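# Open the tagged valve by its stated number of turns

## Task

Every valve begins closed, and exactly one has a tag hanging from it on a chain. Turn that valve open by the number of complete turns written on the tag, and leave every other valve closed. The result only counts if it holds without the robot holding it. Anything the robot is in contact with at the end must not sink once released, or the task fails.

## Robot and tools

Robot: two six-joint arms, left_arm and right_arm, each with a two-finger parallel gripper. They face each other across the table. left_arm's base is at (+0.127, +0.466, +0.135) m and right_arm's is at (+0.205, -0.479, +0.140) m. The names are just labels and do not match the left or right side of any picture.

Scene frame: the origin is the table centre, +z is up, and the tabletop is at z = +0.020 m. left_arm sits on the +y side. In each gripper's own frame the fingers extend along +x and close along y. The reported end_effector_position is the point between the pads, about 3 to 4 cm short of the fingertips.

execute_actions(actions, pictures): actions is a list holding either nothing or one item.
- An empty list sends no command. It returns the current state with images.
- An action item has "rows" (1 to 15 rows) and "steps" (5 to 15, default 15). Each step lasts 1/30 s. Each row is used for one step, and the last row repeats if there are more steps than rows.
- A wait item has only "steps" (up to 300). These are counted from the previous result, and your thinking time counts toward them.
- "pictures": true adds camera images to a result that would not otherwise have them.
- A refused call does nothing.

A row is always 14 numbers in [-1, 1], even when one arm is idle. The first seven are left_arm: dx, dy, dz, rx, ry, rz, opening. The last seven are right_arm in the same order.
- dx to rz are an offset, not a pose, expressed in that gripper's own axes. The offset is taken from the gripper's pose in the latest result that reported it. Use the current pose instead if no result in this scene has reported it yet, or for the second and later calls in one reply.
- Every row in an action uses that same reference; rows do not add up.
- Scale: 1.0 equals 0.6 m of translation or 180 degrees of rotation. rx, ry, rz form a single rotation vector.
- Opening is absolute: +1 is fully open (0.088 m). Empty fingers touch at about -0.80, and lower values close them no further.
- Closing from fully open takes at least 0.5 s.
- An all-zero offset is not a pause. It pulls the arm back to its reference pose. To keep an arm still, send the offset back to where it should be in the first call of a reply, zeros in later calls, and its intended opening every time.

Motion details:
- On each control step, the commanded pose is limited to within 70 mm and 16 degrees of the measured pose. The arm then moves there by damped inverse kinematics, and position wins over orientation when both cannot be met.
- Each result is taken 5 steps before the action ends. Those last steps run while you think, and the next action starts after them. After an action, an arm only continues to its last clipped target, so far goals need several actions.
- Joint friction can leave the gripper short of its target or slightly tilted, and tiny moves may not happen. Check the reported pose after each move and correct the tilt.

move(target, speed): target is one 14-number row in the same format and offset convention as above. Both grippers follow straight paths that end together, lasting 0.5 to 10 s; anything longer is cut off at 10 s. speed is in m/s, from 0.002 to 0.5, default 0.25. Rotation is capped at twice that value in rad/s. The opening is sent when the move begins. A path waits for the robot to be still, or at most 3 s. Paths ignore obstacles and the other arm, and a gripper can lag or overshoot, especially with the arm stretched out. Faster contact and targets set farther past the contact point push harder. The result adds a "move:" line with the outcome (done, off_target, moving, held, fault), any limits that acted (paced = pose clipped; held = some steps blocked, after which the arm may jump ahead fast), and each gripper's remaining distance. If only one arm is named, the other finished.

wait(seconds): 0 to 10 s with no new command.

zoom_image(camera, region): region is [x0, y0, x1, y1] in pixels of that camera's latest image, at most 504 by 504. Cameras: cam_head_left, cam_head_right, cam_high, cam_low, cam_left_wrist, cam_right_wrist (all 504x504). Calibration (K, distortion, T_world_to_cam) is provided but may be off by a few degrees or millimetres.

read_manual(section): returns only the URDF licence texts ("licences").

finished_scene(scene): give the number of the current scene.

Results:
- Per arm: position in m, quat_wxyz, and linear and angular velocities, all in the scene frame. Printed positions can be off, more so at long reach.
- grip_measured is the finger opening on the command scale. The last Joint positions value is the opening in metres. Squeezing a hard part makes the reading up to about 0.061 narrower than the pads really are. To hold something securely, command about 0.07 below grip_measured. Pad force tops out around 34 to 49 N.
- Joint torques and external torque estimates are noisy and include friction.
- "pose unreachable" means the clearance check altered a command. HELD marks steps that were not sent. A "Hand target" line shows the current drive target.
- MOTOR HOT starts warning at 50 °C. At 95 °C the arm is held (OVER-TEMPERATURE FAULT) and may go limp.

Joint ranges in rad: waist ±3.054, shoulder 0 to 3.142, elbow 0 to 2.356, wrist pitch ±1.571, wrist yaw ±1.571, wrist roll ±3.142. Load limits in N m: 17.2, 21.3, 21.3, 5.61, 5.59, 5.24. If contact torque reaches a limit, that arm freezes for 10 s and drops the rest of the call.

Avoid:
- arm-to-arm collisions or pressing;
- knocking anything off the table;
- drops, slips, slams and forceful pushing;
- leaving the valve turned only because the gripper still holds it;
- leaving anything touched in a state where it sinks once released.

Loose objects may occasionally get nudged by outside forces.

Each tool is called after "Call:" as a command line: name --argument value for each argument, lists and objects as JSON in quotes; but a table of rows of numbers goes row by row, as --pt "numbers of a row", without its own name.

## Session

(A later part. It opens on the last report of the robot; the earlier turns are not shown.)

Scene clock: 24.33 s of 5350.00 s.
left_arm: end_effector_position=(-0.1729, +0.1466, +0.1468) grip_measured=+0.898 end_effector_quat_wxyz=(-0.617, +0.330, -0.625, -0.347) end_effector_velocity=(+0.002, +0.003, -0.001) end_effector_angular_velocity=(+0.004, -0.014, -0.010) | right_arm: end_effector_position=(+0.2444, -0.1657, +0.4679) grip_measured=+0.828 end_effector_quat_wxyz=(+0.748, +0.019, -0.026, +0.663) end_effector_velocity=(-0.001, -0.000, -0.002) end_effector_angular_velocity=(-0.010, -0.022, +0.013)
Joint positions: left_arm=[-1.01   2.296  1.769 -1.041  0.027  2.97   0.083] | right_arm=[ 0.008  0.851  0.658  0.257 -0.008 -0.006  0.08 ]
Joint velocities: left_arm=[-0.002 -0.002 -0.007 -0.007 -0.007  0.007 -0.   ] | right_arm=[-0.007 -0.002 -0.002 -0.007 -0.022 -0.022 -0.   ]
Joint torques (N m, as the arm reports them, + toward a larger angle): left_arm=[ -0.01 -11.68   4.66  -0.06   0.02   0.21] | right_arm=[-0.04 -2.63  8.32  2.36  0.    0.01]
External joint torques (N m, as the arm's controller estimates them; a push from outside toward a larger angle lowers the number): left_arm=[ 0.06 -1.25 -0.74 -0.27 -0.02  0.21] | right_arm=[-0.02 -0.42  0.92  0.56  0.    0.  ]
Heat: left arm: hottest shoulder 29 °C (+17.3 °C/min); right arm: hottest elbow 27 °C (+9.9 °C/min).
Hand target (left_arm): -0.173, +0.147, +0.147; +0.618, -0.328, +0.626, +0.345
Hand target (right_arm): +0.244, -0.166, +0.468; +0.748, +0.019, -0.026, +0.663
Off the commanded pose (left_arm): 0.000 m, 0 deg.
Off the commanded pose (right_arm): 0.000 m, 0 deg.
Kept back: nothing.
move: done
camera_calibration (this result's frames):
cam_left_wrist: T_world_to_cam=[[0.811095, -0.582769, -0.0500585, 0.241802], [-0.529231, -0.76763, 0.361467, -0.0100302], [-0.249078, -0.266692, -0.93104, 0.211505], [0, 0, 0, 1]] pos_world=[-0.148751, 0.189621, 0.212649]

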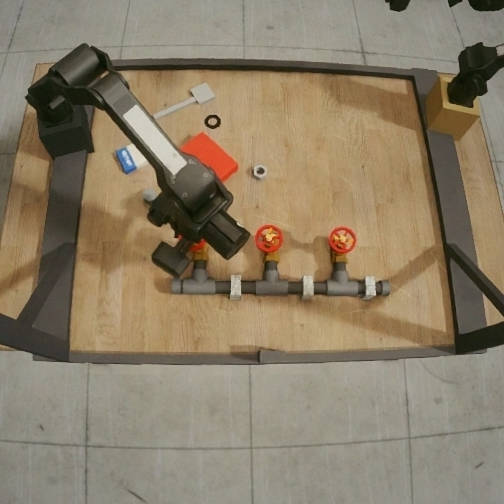

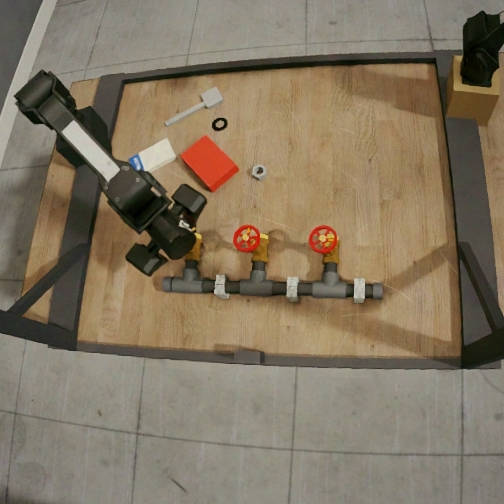

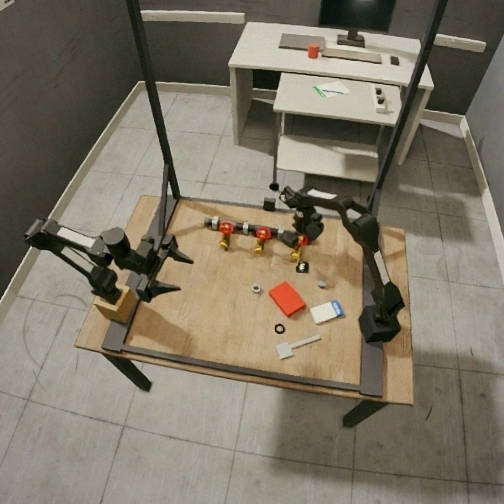

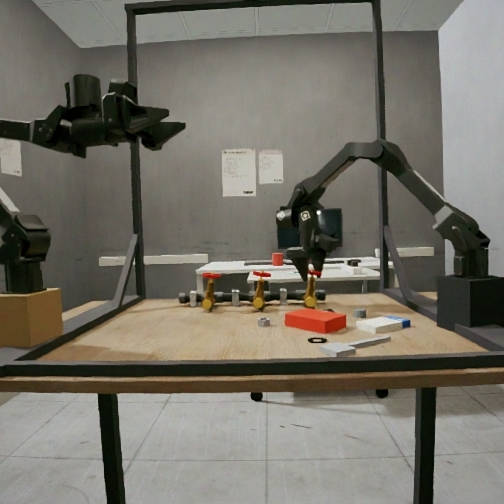

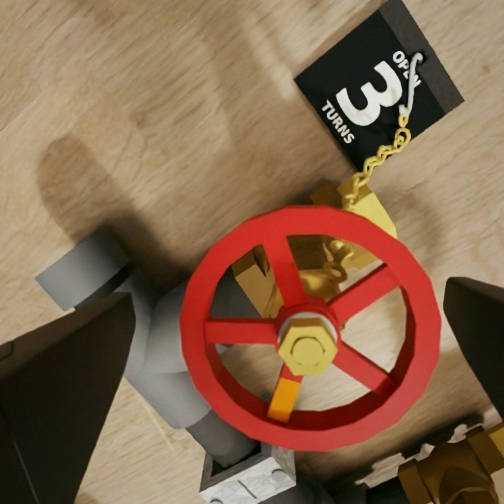

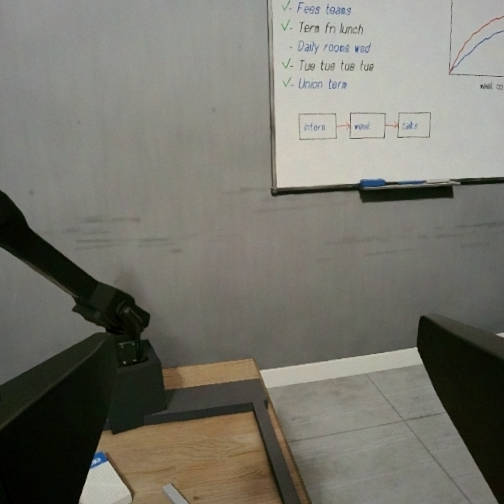

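Call:
move --target '[0.003,-0.004,0.007,0,0.035,0,0.6,0,0,0,0,0,0,0.83]' --speed 0.1

Call:
move --target '[0,0,0,0,0,0,0.17,0,0,0,0,0,0,0.83]'

Call:
move --target '[0,0,0,-0.93,0,0,0.17,0,0,0,0,0,0,0.83]' --speed 0.5

Scene clock: 25.57 s of 5350.00 s.
left_arm: end_effector_position=(-0.1693, +0.1469, +0.1427) grip_measured=+0.603 end_effector_quat_wxyz=(-0.584, +0.346, -0.657, -0.329) end_effector_velocity=(+0.004, +0.004, -0.002) end_effector_angular_velocity=(+0.001, -0.010, +0.006) | right_arm: end_effector_position=(+0.2444, -0.1657, +0.4679) grip_measured=+0.828 end_effector_quat_wxyz=(+0.748, +0.019, -0.026, +0.663) end_effector_velocity=(-0.000, -0.000, -0.005) end_effector_angular_velocity=(-0.021, +0.010, +0.005)
Joint positions: left_arm=[-1.01   2.207  1.597 -0.855  0.011  2.971  0.069] | right_arm=[ 0.008  0.851  0.658  0.257 -0.008 -0.006  0.08 ]
Joint velocities: left_arm=[-0.002 -0.012 -0.027  0.007 -0.007 -0.007 -0.   ] | right_arm=[-0.002 -0.002 -0.002 -0.022 -0.007  0.007 -0.   ]
Joint torques (N m, as the arm reports them, + toward a larger angle): left_arm=[ -0.24 -12.72   3.55   0.23  -0.08  -0.23] | right_arm=[ 0.   -2.68  8.34  2.37  0.   -0.01]
External joint torques (N m, as the arm's controller estimates them; a push from outside toward a larger angle lowers the number): left_arm=[-0.24 -2.91 -1.82 -0.16 -0.11 -0.23] | right_arm=[-0.02 -0.46  0.92  0.56  0.   -0.02]
Heat: left arm: hottest shoulder 29 °C (+16.4 °C/min); right arm: hottest elbow 27 °C (+9.4 °C/min).
Hand target (left_arm): -0.169, +0.149, +0.145; +0.582, -0.348, +0.658, +0.328
Hand target (right_arm): +0.244, -0.166, +0.468; +0.748, +0.019, -0.026, +0.663
Off the commanded pose (left_arm): 0.003 m, 0 deg.
Off the commanded pose (right_arm): 0.000 m, 0 deg.
Kept back: nothing.
move: done
camera_calibration (this result's frames):
cam_left_wrist: T_world_to_cam=[[0.808155, -0.587152, -0.0462357, 0.238496], [-0.505824, -0.732139, 0.456195, -0.0212469], [-0.301707, -0.34529, -0.888678, 0.205255], [0, 0, 0, 1]] pos_world=[-0.141562, 0.19535, 0.203125]

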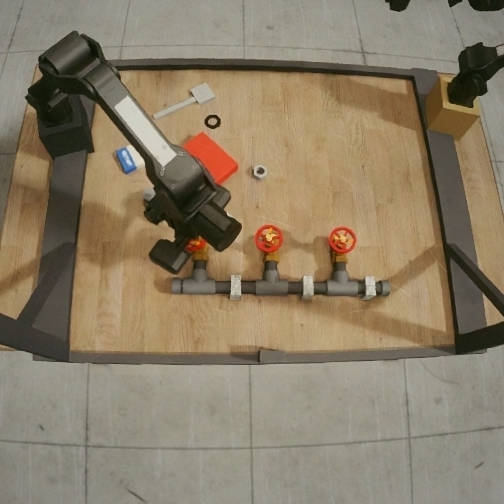

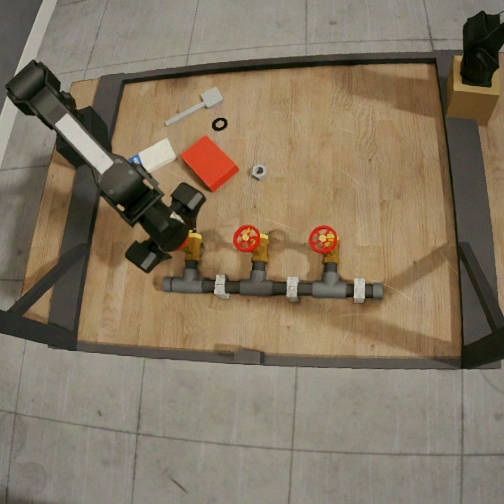

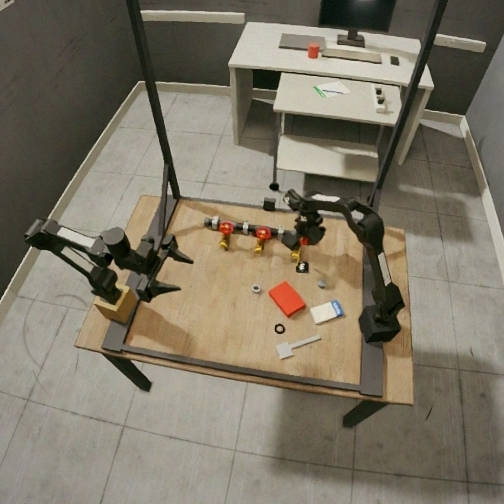

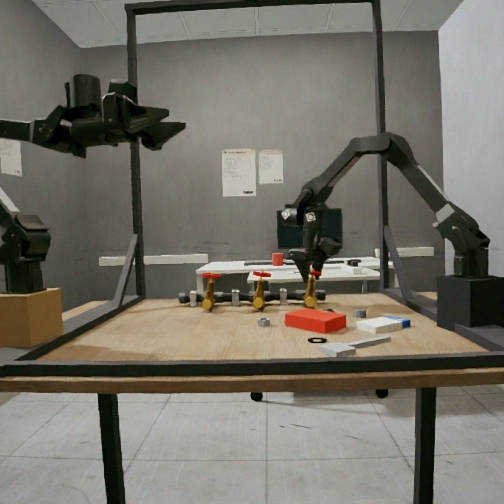

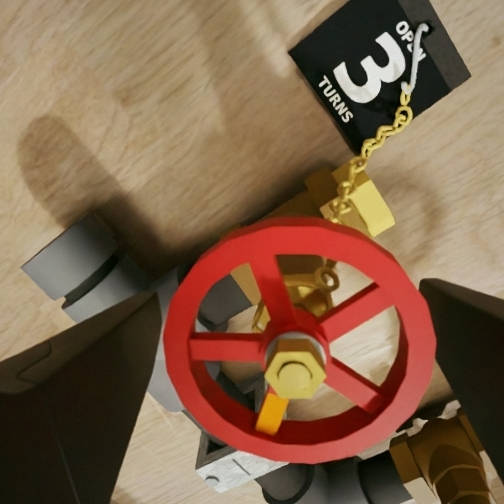

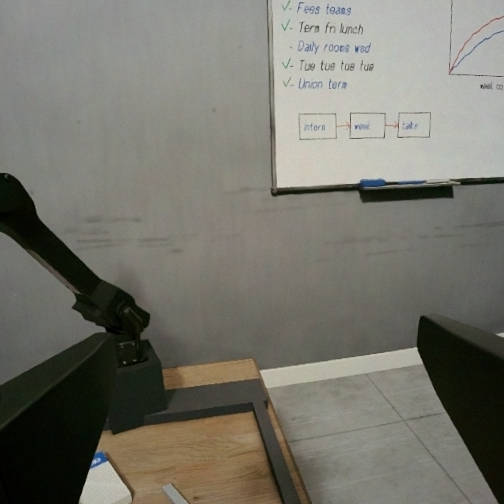

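Scene clock: 26.07 s of 5350.00 s.
left_arm: end_effector_position=(-0.1697, +0.1471, +0.1427) grip_measured=+0.208 end_effector_quat_wxyz=(-0.583, +0.345, -0.657, -0.329) end_effector_velocity=(+0.001, +0.002, +0.000) end_effector_angular_velocity=(+0.001, -0.010, +0.006) | right_arm: end_effector_position=(+0.2444, -0.1657, +0.4679) grip_measured=+0.828 end_effector_quat_wxyz=(+0.748, +0.019, -0.026, +0.663) end_effector_velocity=(-0.000, +0.001, -0.003) end_effector_angular_velocity=(-0.013, -0.006, +0.004)
Joint positions: left_arm=[-1.011  2.207  1.597 -0.855  0.012  2.971  0.049] | right_arm=[ 0.008  0.851  0.658  0.257 -0.008 -0.006  0.08 ]
Joint velocities: left_arm=[-0.002 -0.002 -0.002 -0.007 -0.007 -0.007 -0.001] | right_arm=[-0.002  0.002 -0.002 -0.007 -0.007 -0.007 -0.   ]
Joint torques (N m, as the arm reports them, + toward a larger angle): left_arm=[  0.01 -11.33   4.71   0.13  -0.02   0.  ] | right_arm=[ 0.   -2.66  8.33  2.37  0.    0.01]
External joint torques (N m, as the arm's controller estimates them; a push from outside toward a larger angle lowers the number): left_arm=[ 0.01 -1.43 -0.7  -0.26 -0.05  0.  ] | right_arm=[ 0.   -0.5   0.99  0.59  0.    0.  ]
Heat: left arm: hottest shoulder 30 °C (+18.4 °C/min); right arm: hottest elbow 27 °C (+9.2 °C/min).
Hand target (left_arm): -0.169, +0.147, +0.143; +0.584, -0.346, +0.657, +0.329
Hand target (right_arm): +0.244, -0.166, +0.468; +0.748, +0.019, -0.026, +0.663
Off the commanded pose (left_arm): 0.000 m, 0 deg.
Off the commanded pose (right_arm): 0.000 m, 0 deg.
Kept back: nothing.
move: done
camera_calibration (this result's frames):
cam_left_wrist: T_world_to_cam=[[0.807772, -0.587555, -0.0477853, 0.239114], [-0.505594, -0.732206, 0.456343, -0.0212475], [-0.303116, -0.344461, -0.88852, 0.204849], [0, 0, 0, 1]] pos_world=[-0.141799, 0.195498, 0.203134]

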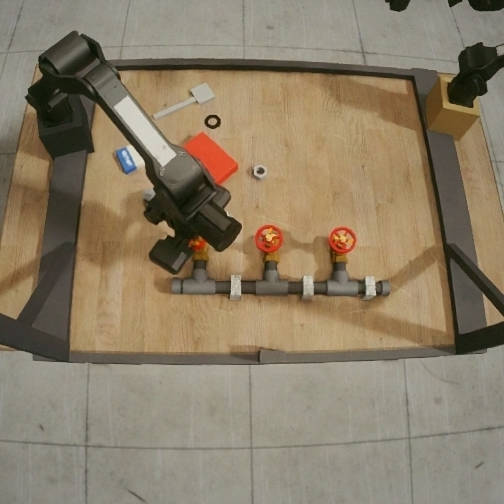

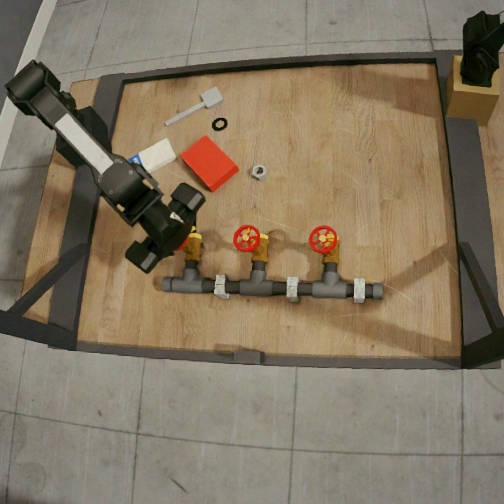

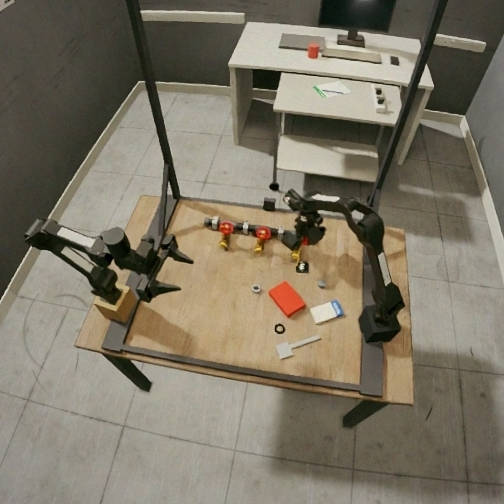

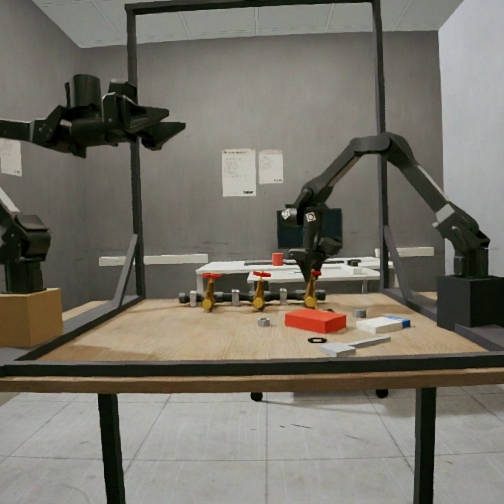

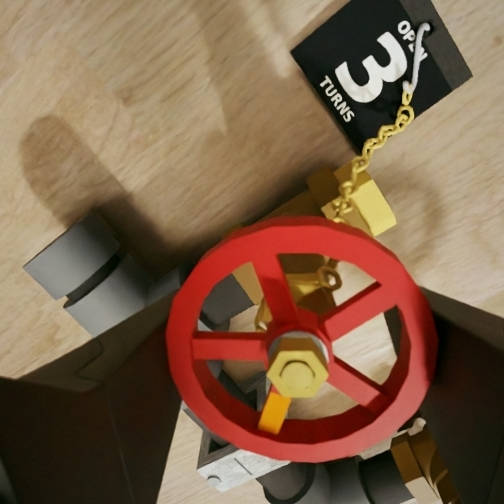

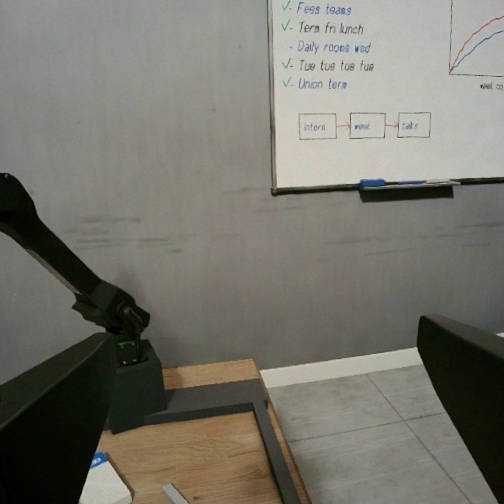

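Scene clock: 29.63 s of 5350.00 s.
left_arm: end_effector_position=(-0.1667, +0.1508, +0.1393) grip_measured=+0.183 end_effector_quat_wxyz=(+0.270, +0.626, +0.256, -0.685) end_effector_velocity=(+0.004, +0.004, -0.002) end_effector_angular_velocity=(+0.005, -0.034, +0.002) | right_arm: end_effector_position=(+0.2444, -0.1657, +0.4679) grip_measured=+0.828 end_effector_quat_wxyz=(+0.748, +0.019, -0.026, +0.663) end_effector_velocity=(-0.000, -0.000, -0.005) end_effector_angular_velocity=(-0.023, -0.005, +0.004)
Joint positions: left_arm=[-1.009  2.212  1.593 -0.868  0.019  0.063  0.048] | right_arm=[ 0.008  0.851  0.658  0.257 -0.008 -0.006  0.08 ]
Joint velocities: left_arm=[-0.007  0.002 -0.002 -0.022 -0.022 -0.007 -0.   ] | right_arm=[-0.002 -0.002 -0.002 -0.022 -0.007 -0.007 -0.   ]
Joint torques (N m, as the arm reports them, + toward a larger angle): left_arm=[ -0.07 -11.89   5.07   1.07  -0.15  -0.49] | right_arm=[-0.03 -2.63  8.34  2.37  0.01  0.  ]
External joint torques (N m, as the arm's controller estimates them; a push from outside toward a larger angle lowers the number): left_arm=[-0.02 -1.97 -0.36  0.6  -0.16 -0.49] | right_arm=[-0.02 -0.43  0.98  0.58  0.   -0.01]
Heat: left arm: hottest shoulder 30 °C (+16.2 °C/min); right arm: hottest elbow 27 °C (+8.1 °C/min).
Hand target (left_arm): -0.170, +0.147, +0.143; +0.279, +0.618, +0.255, -0.689
Hand target (right_arm): +0.244, -0.166, +0.468; +0.748, +0.019, -0.026, +0.663
Off the commanded pose (left_arm): 0.006 m, 2 deg.
Off the commanded pose (right_arm): 0.000 m, 0 deg.
Kept back: nothing.
move: done
camera_calibration (this result's frames):
cam_left_wrist: T_world_to_cam=[[-0.655264, 0.755269, -0.014073, -0.212367], [0.7222, 0.631819, 0.281481, 0.00790326], [0.221486, 0.174281, -0.959464, 0.223054], [0, 0, 0, 1]] pos_world=[-0.194267, 0.116526, 0.208799]

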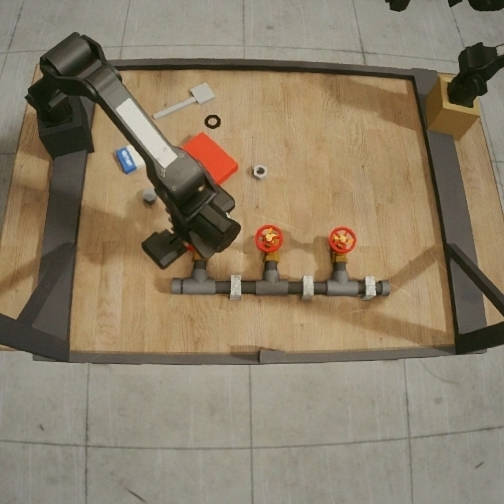

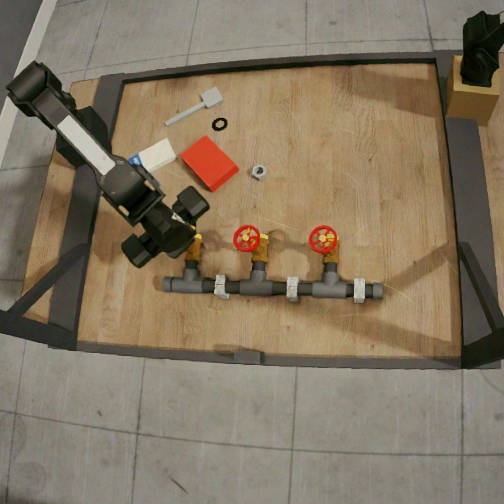

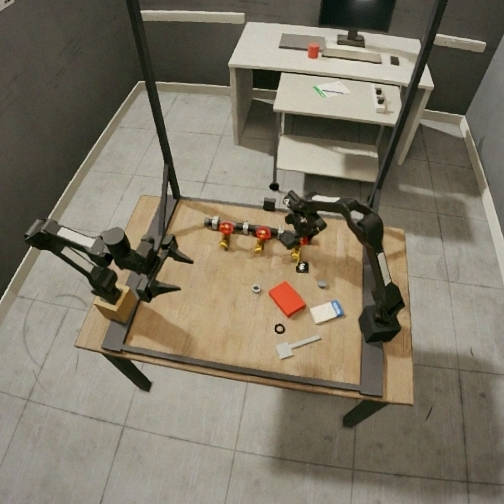

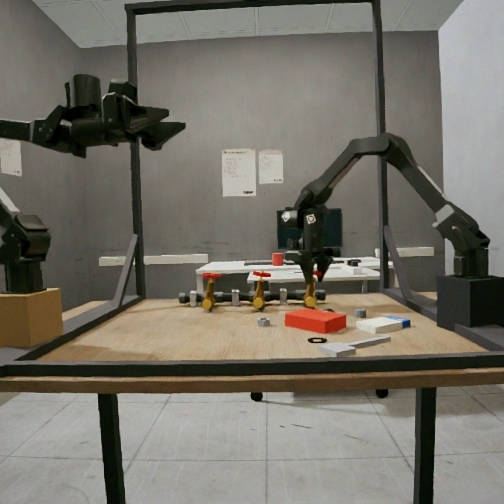

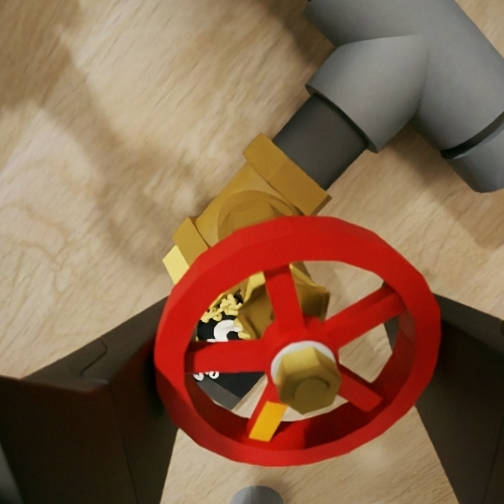

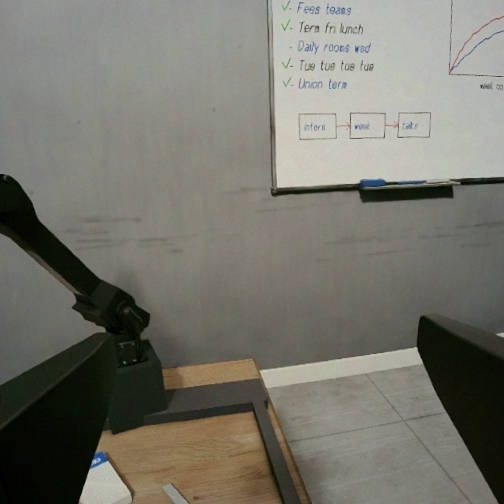

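Call:
move --target '[-0.008,0,0.006,-0.95,0,0,0.12,0,0,0,0,0,0,0.83]' --speed 0.5

Call:
move --target '[0,0,0,0,0,0,0.8,0,0,0,0,0,0,0.83]'

Scene clock: 33.50 s of 5350.00 s.
left_arm: end_effector_position=(-0.1683, +0.1488, +0.1348) grip_measured=+0.157 end_effector_quat_wxyz=(-0.648, +0.214, -0.703, -0.199) end_effector_velocity=(-0.002, +0.001, +0.000) end_effector_angular_velocity=(-0.010, -0.000, +0.001) | right_arm: end_effector_position=(+0.2444, -0.1657, +0.4679) grip_measured=+0.828 end_effector_quat_wxyz=(+0.748, +0.019, -0.026, +0.663) end_effector_velocity=(-0.003, -0.000, -0.002) end_effector_angular_velocity=(-0.008, -0.008, +0.019)
Joint positions: left_arm=[-1.009  2.232  1.608 -0.868  0.02  -2.907  0.047] | right_arm=[ 0.008  0.851  0.658  0.257 -0.008 -0.006  0.08 ]
Joint velocities: left_arm=[-0.007 -0.002 -0.002  0.007 -0.007 -0.007  0.   ] | right_arm=[-0.002 -0.002 -0.002 -0.007 -0.022 -0.007 -0.   ]
Joint torques (N m, as the arm reports them, + toward a larger angle): left_arm=[ -0.2  -13.14   5.68  -1.57  -0.03  -0.47] | right_arm=[ 0.01 -2.69  8.3   2.37 -0.01  0.  ]
External joint torques (N m, as the arm's controller estimates them; a push from outside toward a larger angle lowers the number): left_arm=[-0.14 -3.09  0.27 -1.93 -0.04 -0.47] | right_arm=[ 0.01 -0.49  0.88  0.56 -0.01 -0.01]
Heat: left arm: hottest shoulder 31 °C (+16.1 °C/min); right arm: hottest elbow 27 °C (+7.2 °C/min).
Hand target (left_arm): -0.169, +0.148, +0.144; +0.645, -0.220, +0.703, +0.202
Hand target (right_arm): +0.244, -0.166, +0.468; +0.748, +0.019, -0.026, +0.663
Off the commanded pose (left_arm): 0.010 m, 1 deg.
Off the commanded pose (right_arm): 0.000 m, 0 deg.
Kept back: nothing.
move: off_target (left_arm)
camera_calibration (this result's frames):
cam_left_wrist: T_world_to_cam=[[0.514901, -0.85701, -0.0202392, 0.225728], [-0.767011, -0.471116, 0.435597, -0.0957306], [-0.382846, -0.208766, -0.899914, 0.166697], [0, 0, 0, 1]] pos_world=[-0.125835, 0.183151, 0.196281]

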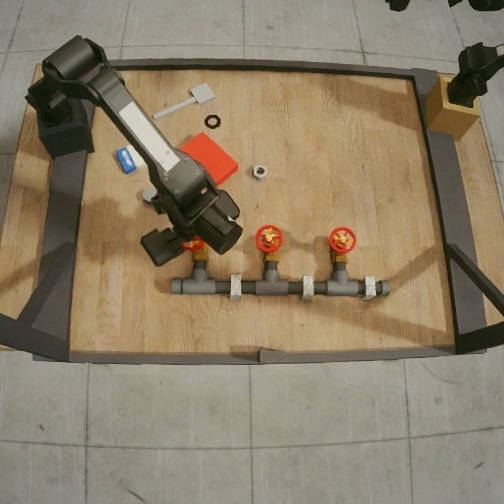

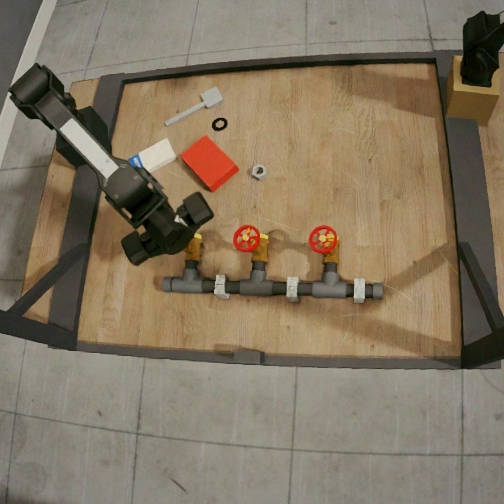

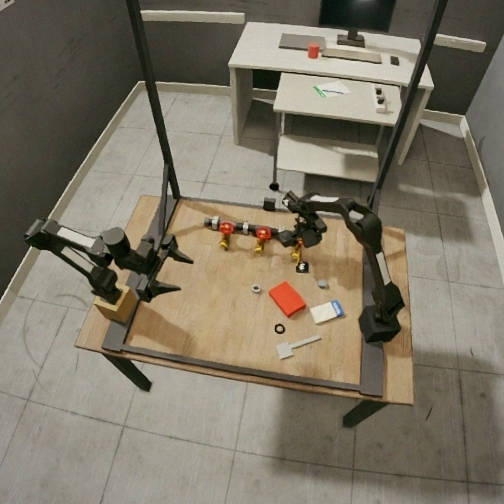

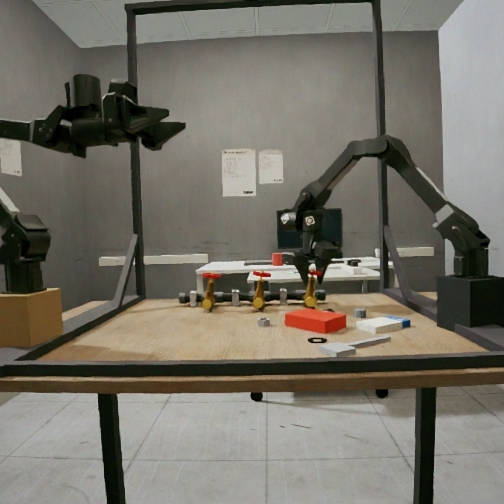

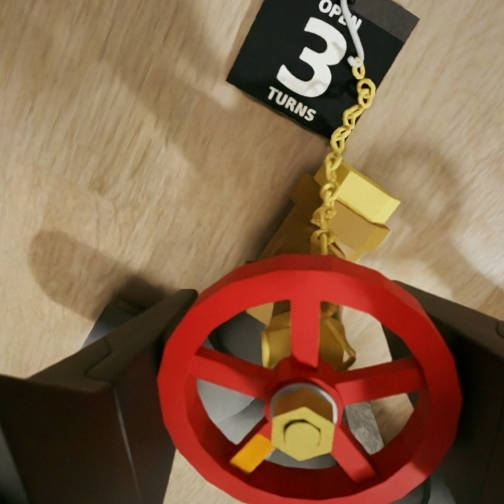

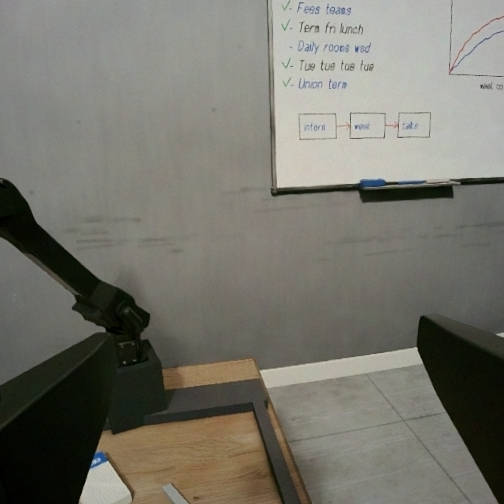

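Scene clock: 34.20 s of 5350.00 s.
left_arm: end_effector_position=(-0.1680, +0.1489, +0.1346) grip_measured=+0.795 end_effector_quat_wxyz=(-0.649, +0.215, -0.702, -0.199) end_effector_velocity=(-0.001, -0.001, +0.000) end_effector_angular_velocity=(-0.010, -0.000, +0.005) | right_arm: end_effector_position=(+0.2444, -0.1657, +0.4679) grip_measured=+0.828 end_effector_quat_wxyz=(+0.748, +0.019, -0.026, +0.663) end_effector_velocity=(-0.000, -0.001, +0.001) end_effector_angular_velocity=(+0.008, +0.006, +0.005)
Joint positions: left_arm=[-1.009  2.233  1.608 -0.869  0.019 -2.909  0.078] | right_arm=[ 0.008  0.851  0.658  0.257 -0.008 -0.006  0.08 ]
Joint velocities: left_arm=[-0.002 -0.002 -0.002  0.007 -0.007 -0.007  0.001] | right_arm=[-0.002 -0.002 -0.002  0.007 -0.007  0.007 -0.   ]
Joint torques (N m, as the arm reports them, + toward a larger angle): left_arm=[ -0.1  -11.26   4.58   0.15   0.07   0.08] | right_arm=[ 0.02 -2.69  8.32  2.37 -0.01 -0.02]
External joint torques (N m, as the arm's controller estimates them; a push from outside toward a larger angle lowers the number): left_arm=[-0.09 -1.23 -0.83 -0.22  0.06  0.08] | right_arm=[ 0.03 -0.47  0.88  0.55 -0.01 -0.03]
Heat: left arm: hottest shoulder 31 °C (+15.8 °C/min); right arm: hottest elbow 28 °C (+8.8 °C/min).
Hand target (left_arm): -0.168, +0.149, +0.135; +0.648, -0.215, +0.703, +0.199
Hand target (right_arm): +0.244, -0.166, +0.468; +0.748, +0.019, -0.026, +0.663
Off the commanded pose (left_arm): 0.000 m, 0 deg.
Off the commanded pose (right_arm): 0.000 m, 0 deg.
Kept back: nothing.
move: done
camera_calibration (this result's frames):
cam_left_wrist: T_world_to_cam=[[0.516966, -0.855778, -0.0197572, 0.225739], [-0.766662, -0.473152, 0.433999, -0.0947833], [-0.380755, -0.209216, -0.900697, 0.167202], [0, 0, 0, 1]] pos_world=[-0.125703, 0.183317, 0.196194]

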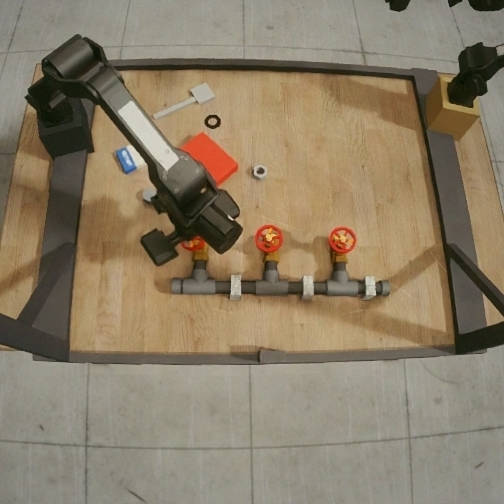

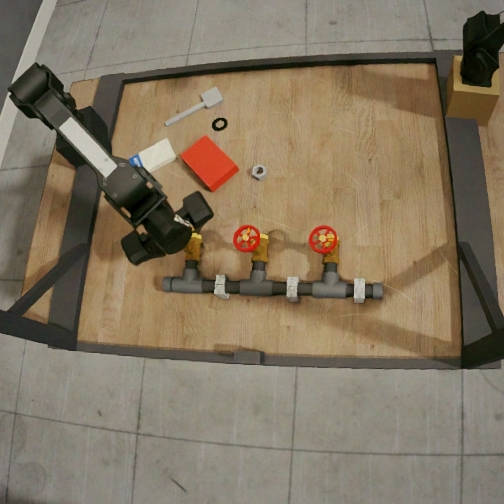

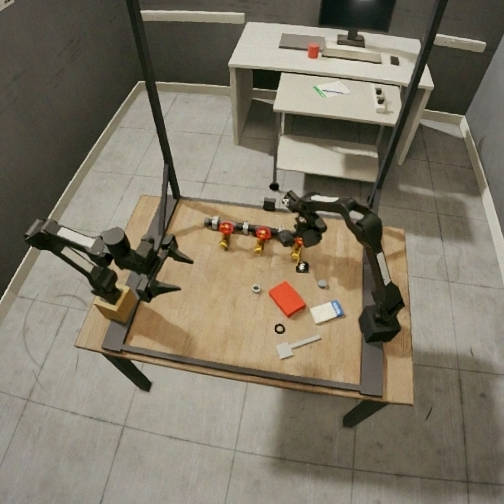

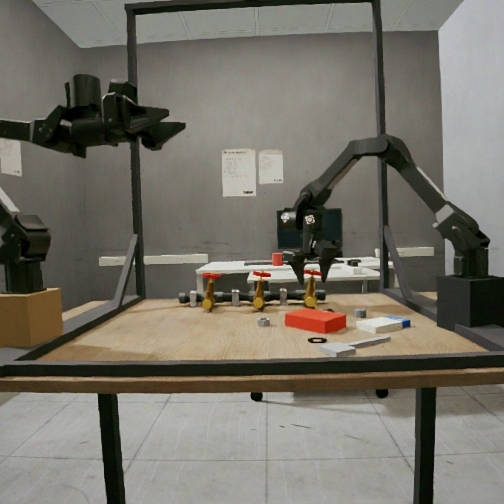

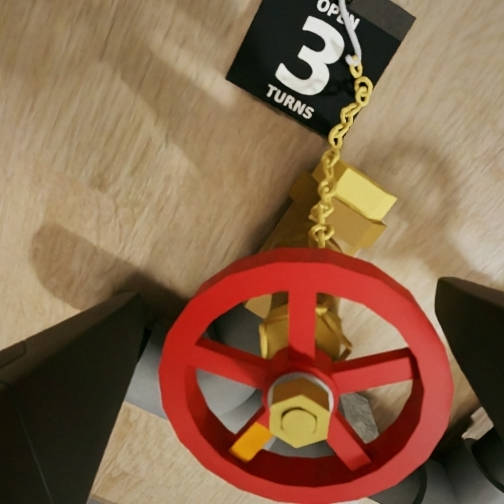

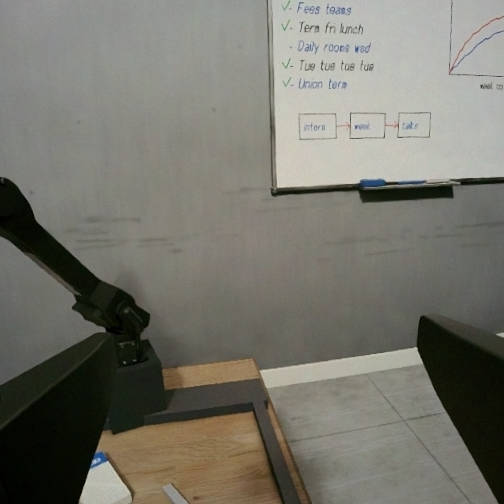

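Call:
execute_actions --actions '[{"rows":[[-0.005,0,-0.002,0.02,0,0,1,0,0,0,0,0,0,0.83],[-0.01,0,-0.004,0.05,0,0,1,0,0,0,0,0,0,0.83],[-0.015,0,-0.006,0.09,0,0,1,0,0,0,0,0,0,0.83],[-0.02,0,-0.007,0.13,0,0,1,0,0,0,0,0,0,0.83],[-0.02,0,-0.007,0.17,0,0,1,0,0,0,0,0,0,0.83],[-0.02,0,-0.007,0.21,0,0,1,0,0,0,0,0,0,0.83],[-0.02,0,-0.007,0.25,0,0,1,0,0,0,0,0,0,0.83],[-0.02,0,-0.007,0.29,0,0,1,0,0,0,0,0,0,0.83],[-0.02,0,-0.007,0.33,0,0,1,0,0,0,0,0,0,0.83],[-0.02,0,-0.007,0.37,0,0,1,0,0,0,0,0,0,0.83],[-0.02,0,-0.007,0.41,0,0,1,0,0,0,0,0,0,0.83],[-0.02,0,-0.007,0.45,0,0,1,0,0,0,0,0,0,0.83],[-0.02,0,-0.007,0.49,0,0,1,0,0,0,0,0,0,0.83],[-0.02,0,-0.007,0.53,0,0,1,0,0,0,0,0,0,0.83],[-0.02,0,-0.007,0.57,0,0,1,0,0,0,0,0,0,0.83]],"steps":15}]'

Call:
execute_actions --actions '[{"rows":[[0,0,0,0.7,0,0,1,0,0,0,0,0,0,0.83]],"steps":15}]'

Scene clock: 34.87 s of 5350.00 s.
left_arm: end_effector_position=(-0.1678, +0.1491, +0.1408) grip_measured=+0.986 end_effector_quat_wxyz=(+0.687, -0.054, +0.724, +0.028) end_effector_velocity=(-0.010, -0.005, +0.022) end_effector_angular_velocity=(-0.109, -0.073, -1.690) | right_arm: end_effector_position=(+0.2444, -0.1657, +0.4679) grip_measured=+0.828 end_effector_quat_wxyz=(+0.748, +0.019, -0.026, +0.663) end_effector_velocity=(+0.002, -0.001, -0.002) end_effector_angular_velocity=(-0.008, -0.006, -0.010)
Joint positions: left_arm=[-1.011  2.233  1.635 -0.91   0.011 -2.432  0.087] | right_arm=[ 0.008  0.851  0.658  0.257 -0.008 -0.006  0.08 ]
Joint velocities: left_arm=[-0.017 -0.002  0.09  -0.081 -0.022  1.678  0.005] | right_arm=[-0.002 -0.002 -0.002 -0.007  0.007 -0.007 -0.   ]
Joint torques (N m, as the arm reports them, + toward a larger angle): left_arm=[ -0.24 -11.83   5.6   -0.12  -0.07   0.17] | right_arm=[-0.01 -2.67  8.41  2.39 -0.01 -0.01]
External joint torques (N m, as the arm's controller estimates them; a push from outside toward a larger angle lowers the number): left_arm=[-0.22 -1.96  0.29 -0.42 -0.06  0.17] | right_arm=[-0.01 -0.47  0.99  0.58 -0.01 -0.02]
Heat: left arm: hottest shoulder 32 °C (+17.2 °C/min); right arm: hottest elbow 28 °C (+8.6 °C/min).
Steps of this call (steps 1 to 10: nothing new was sent; steps 11 to 20: the first 10 steps of this action). Readings (end_effector_position):
11: left_arm (-0.1680, +0.1489, +0.1346) | right_arm (+0.2444, -0.1657, +0.4679)
12: left_arm (-0.1677, +0.1492, +0.1346) | right_arm (+0.2444, -0.1657, +0.4679)
14: left_arm (-0.1666, +0.1505, +0.1354) | right_arm (+0.2444, -0.1657, +0.4679)
18: left_arm (-0.1670, +0.1498, +0.1390) | right_arm (+0.2444, -0.1657, +0.4679)
20: the state above

Scene clock: 35.37 s of 5350.00 s.
left_arm: end_effector_position=(-0.1674, +0.1487, +0.1428) grip_measured=+0.999 end_effector_quat_wxyz=(+0.652, +0.235, +0.665, -0.276) end_effector_velocity=(+0.000, +0.003, +0.000) end_effector_angular_velocity=(-0.083, -0.111, -1.689) | right_arm: end_effector_position=(+0.2444, -0.1657, +0.4679) grip_measured=+0.828 end_effector_quat_wxyz=(+0.748, +0.019, -0.026, +0.663) end_effector_velocity=(-0.002, -0.000, -0.002) end_effector_angular_velocity=(-0.010, -0.021, +0.008)
Joint positions: left_arm=[-1.015  2.233  1.644 -0.921 -0.004 -1.579  0.088] | right_arm=[ 0.008  0.851  0.658  0.257 -0.008 -0.006  0.08 ]
Joint velocities: left_arm=[-0.017 -0.002 -0.002 -0.007 -0.037  1.678  0.   ] | right_arm=[ 0.002 -0.002 -0.002 -0.007 -0.007 -0.022 -0.   ]
Joint torques (N m, as the arm reports them, + toward a larger angle): left_arm=[ -0.15 -11.33   4.64   0.13  -0.14   0.21] | right_arm=[ 0.03 -2.67  8.39  2.37  0.01 -0.01]
External joint torques (N m, as the arm's controller estimates them; a push from outside toward a larger angle lowers the number): left_arm=[-0.08 -1.23 -0.79 -0.24 -0.08  0.21] | right_arm=[ 0.   -0.45  0.98  0.56  0.01 -0.02]
Heat: left arm: hottest shoulder 32 °C (+17.0 °C/min); right arm: hottest elbow 28 °C (+8.5 °C/min).
Off your previous action's commanded pose (left_arm): 0.005 m, 59 deg at its last step (step 5 of this call); orientation clipped at that step.
Off your previous action's commanded pose (right_arm): 0.000 m, 0 deg at its last step (step 5 of this call).
Steps of this call (steps 1 to 5: the last 5 steps of your previous action; steps 6 to 15: the first 10 steps of this action, its rows measured from where the robot was after step 5). Readings (end_effector_position):
5: left_arm (-0.1679, +0.1491, +0.1428) | right_arm (+0.2444, -0.1657, +0.4679)
6: left_arm (-0.1679, +0.1491, +0.1428) | right_arm (+0.2444, -0.1657, +0.4679)
7: left_arm (-0.1678, +0.1490, +0.1428) | right_arm (+0.2444, -0.1657, +0.4679)
9: left_arm (-0.1676, +0.1489, +0.1428) | right_arm (+0.2444, -0.1657, +0.4679)
13: left_arm (-0.1673, +0.1486, +0.1428) | right_arm (+0.2444, -0.1657, +0.4679)
15: the state above


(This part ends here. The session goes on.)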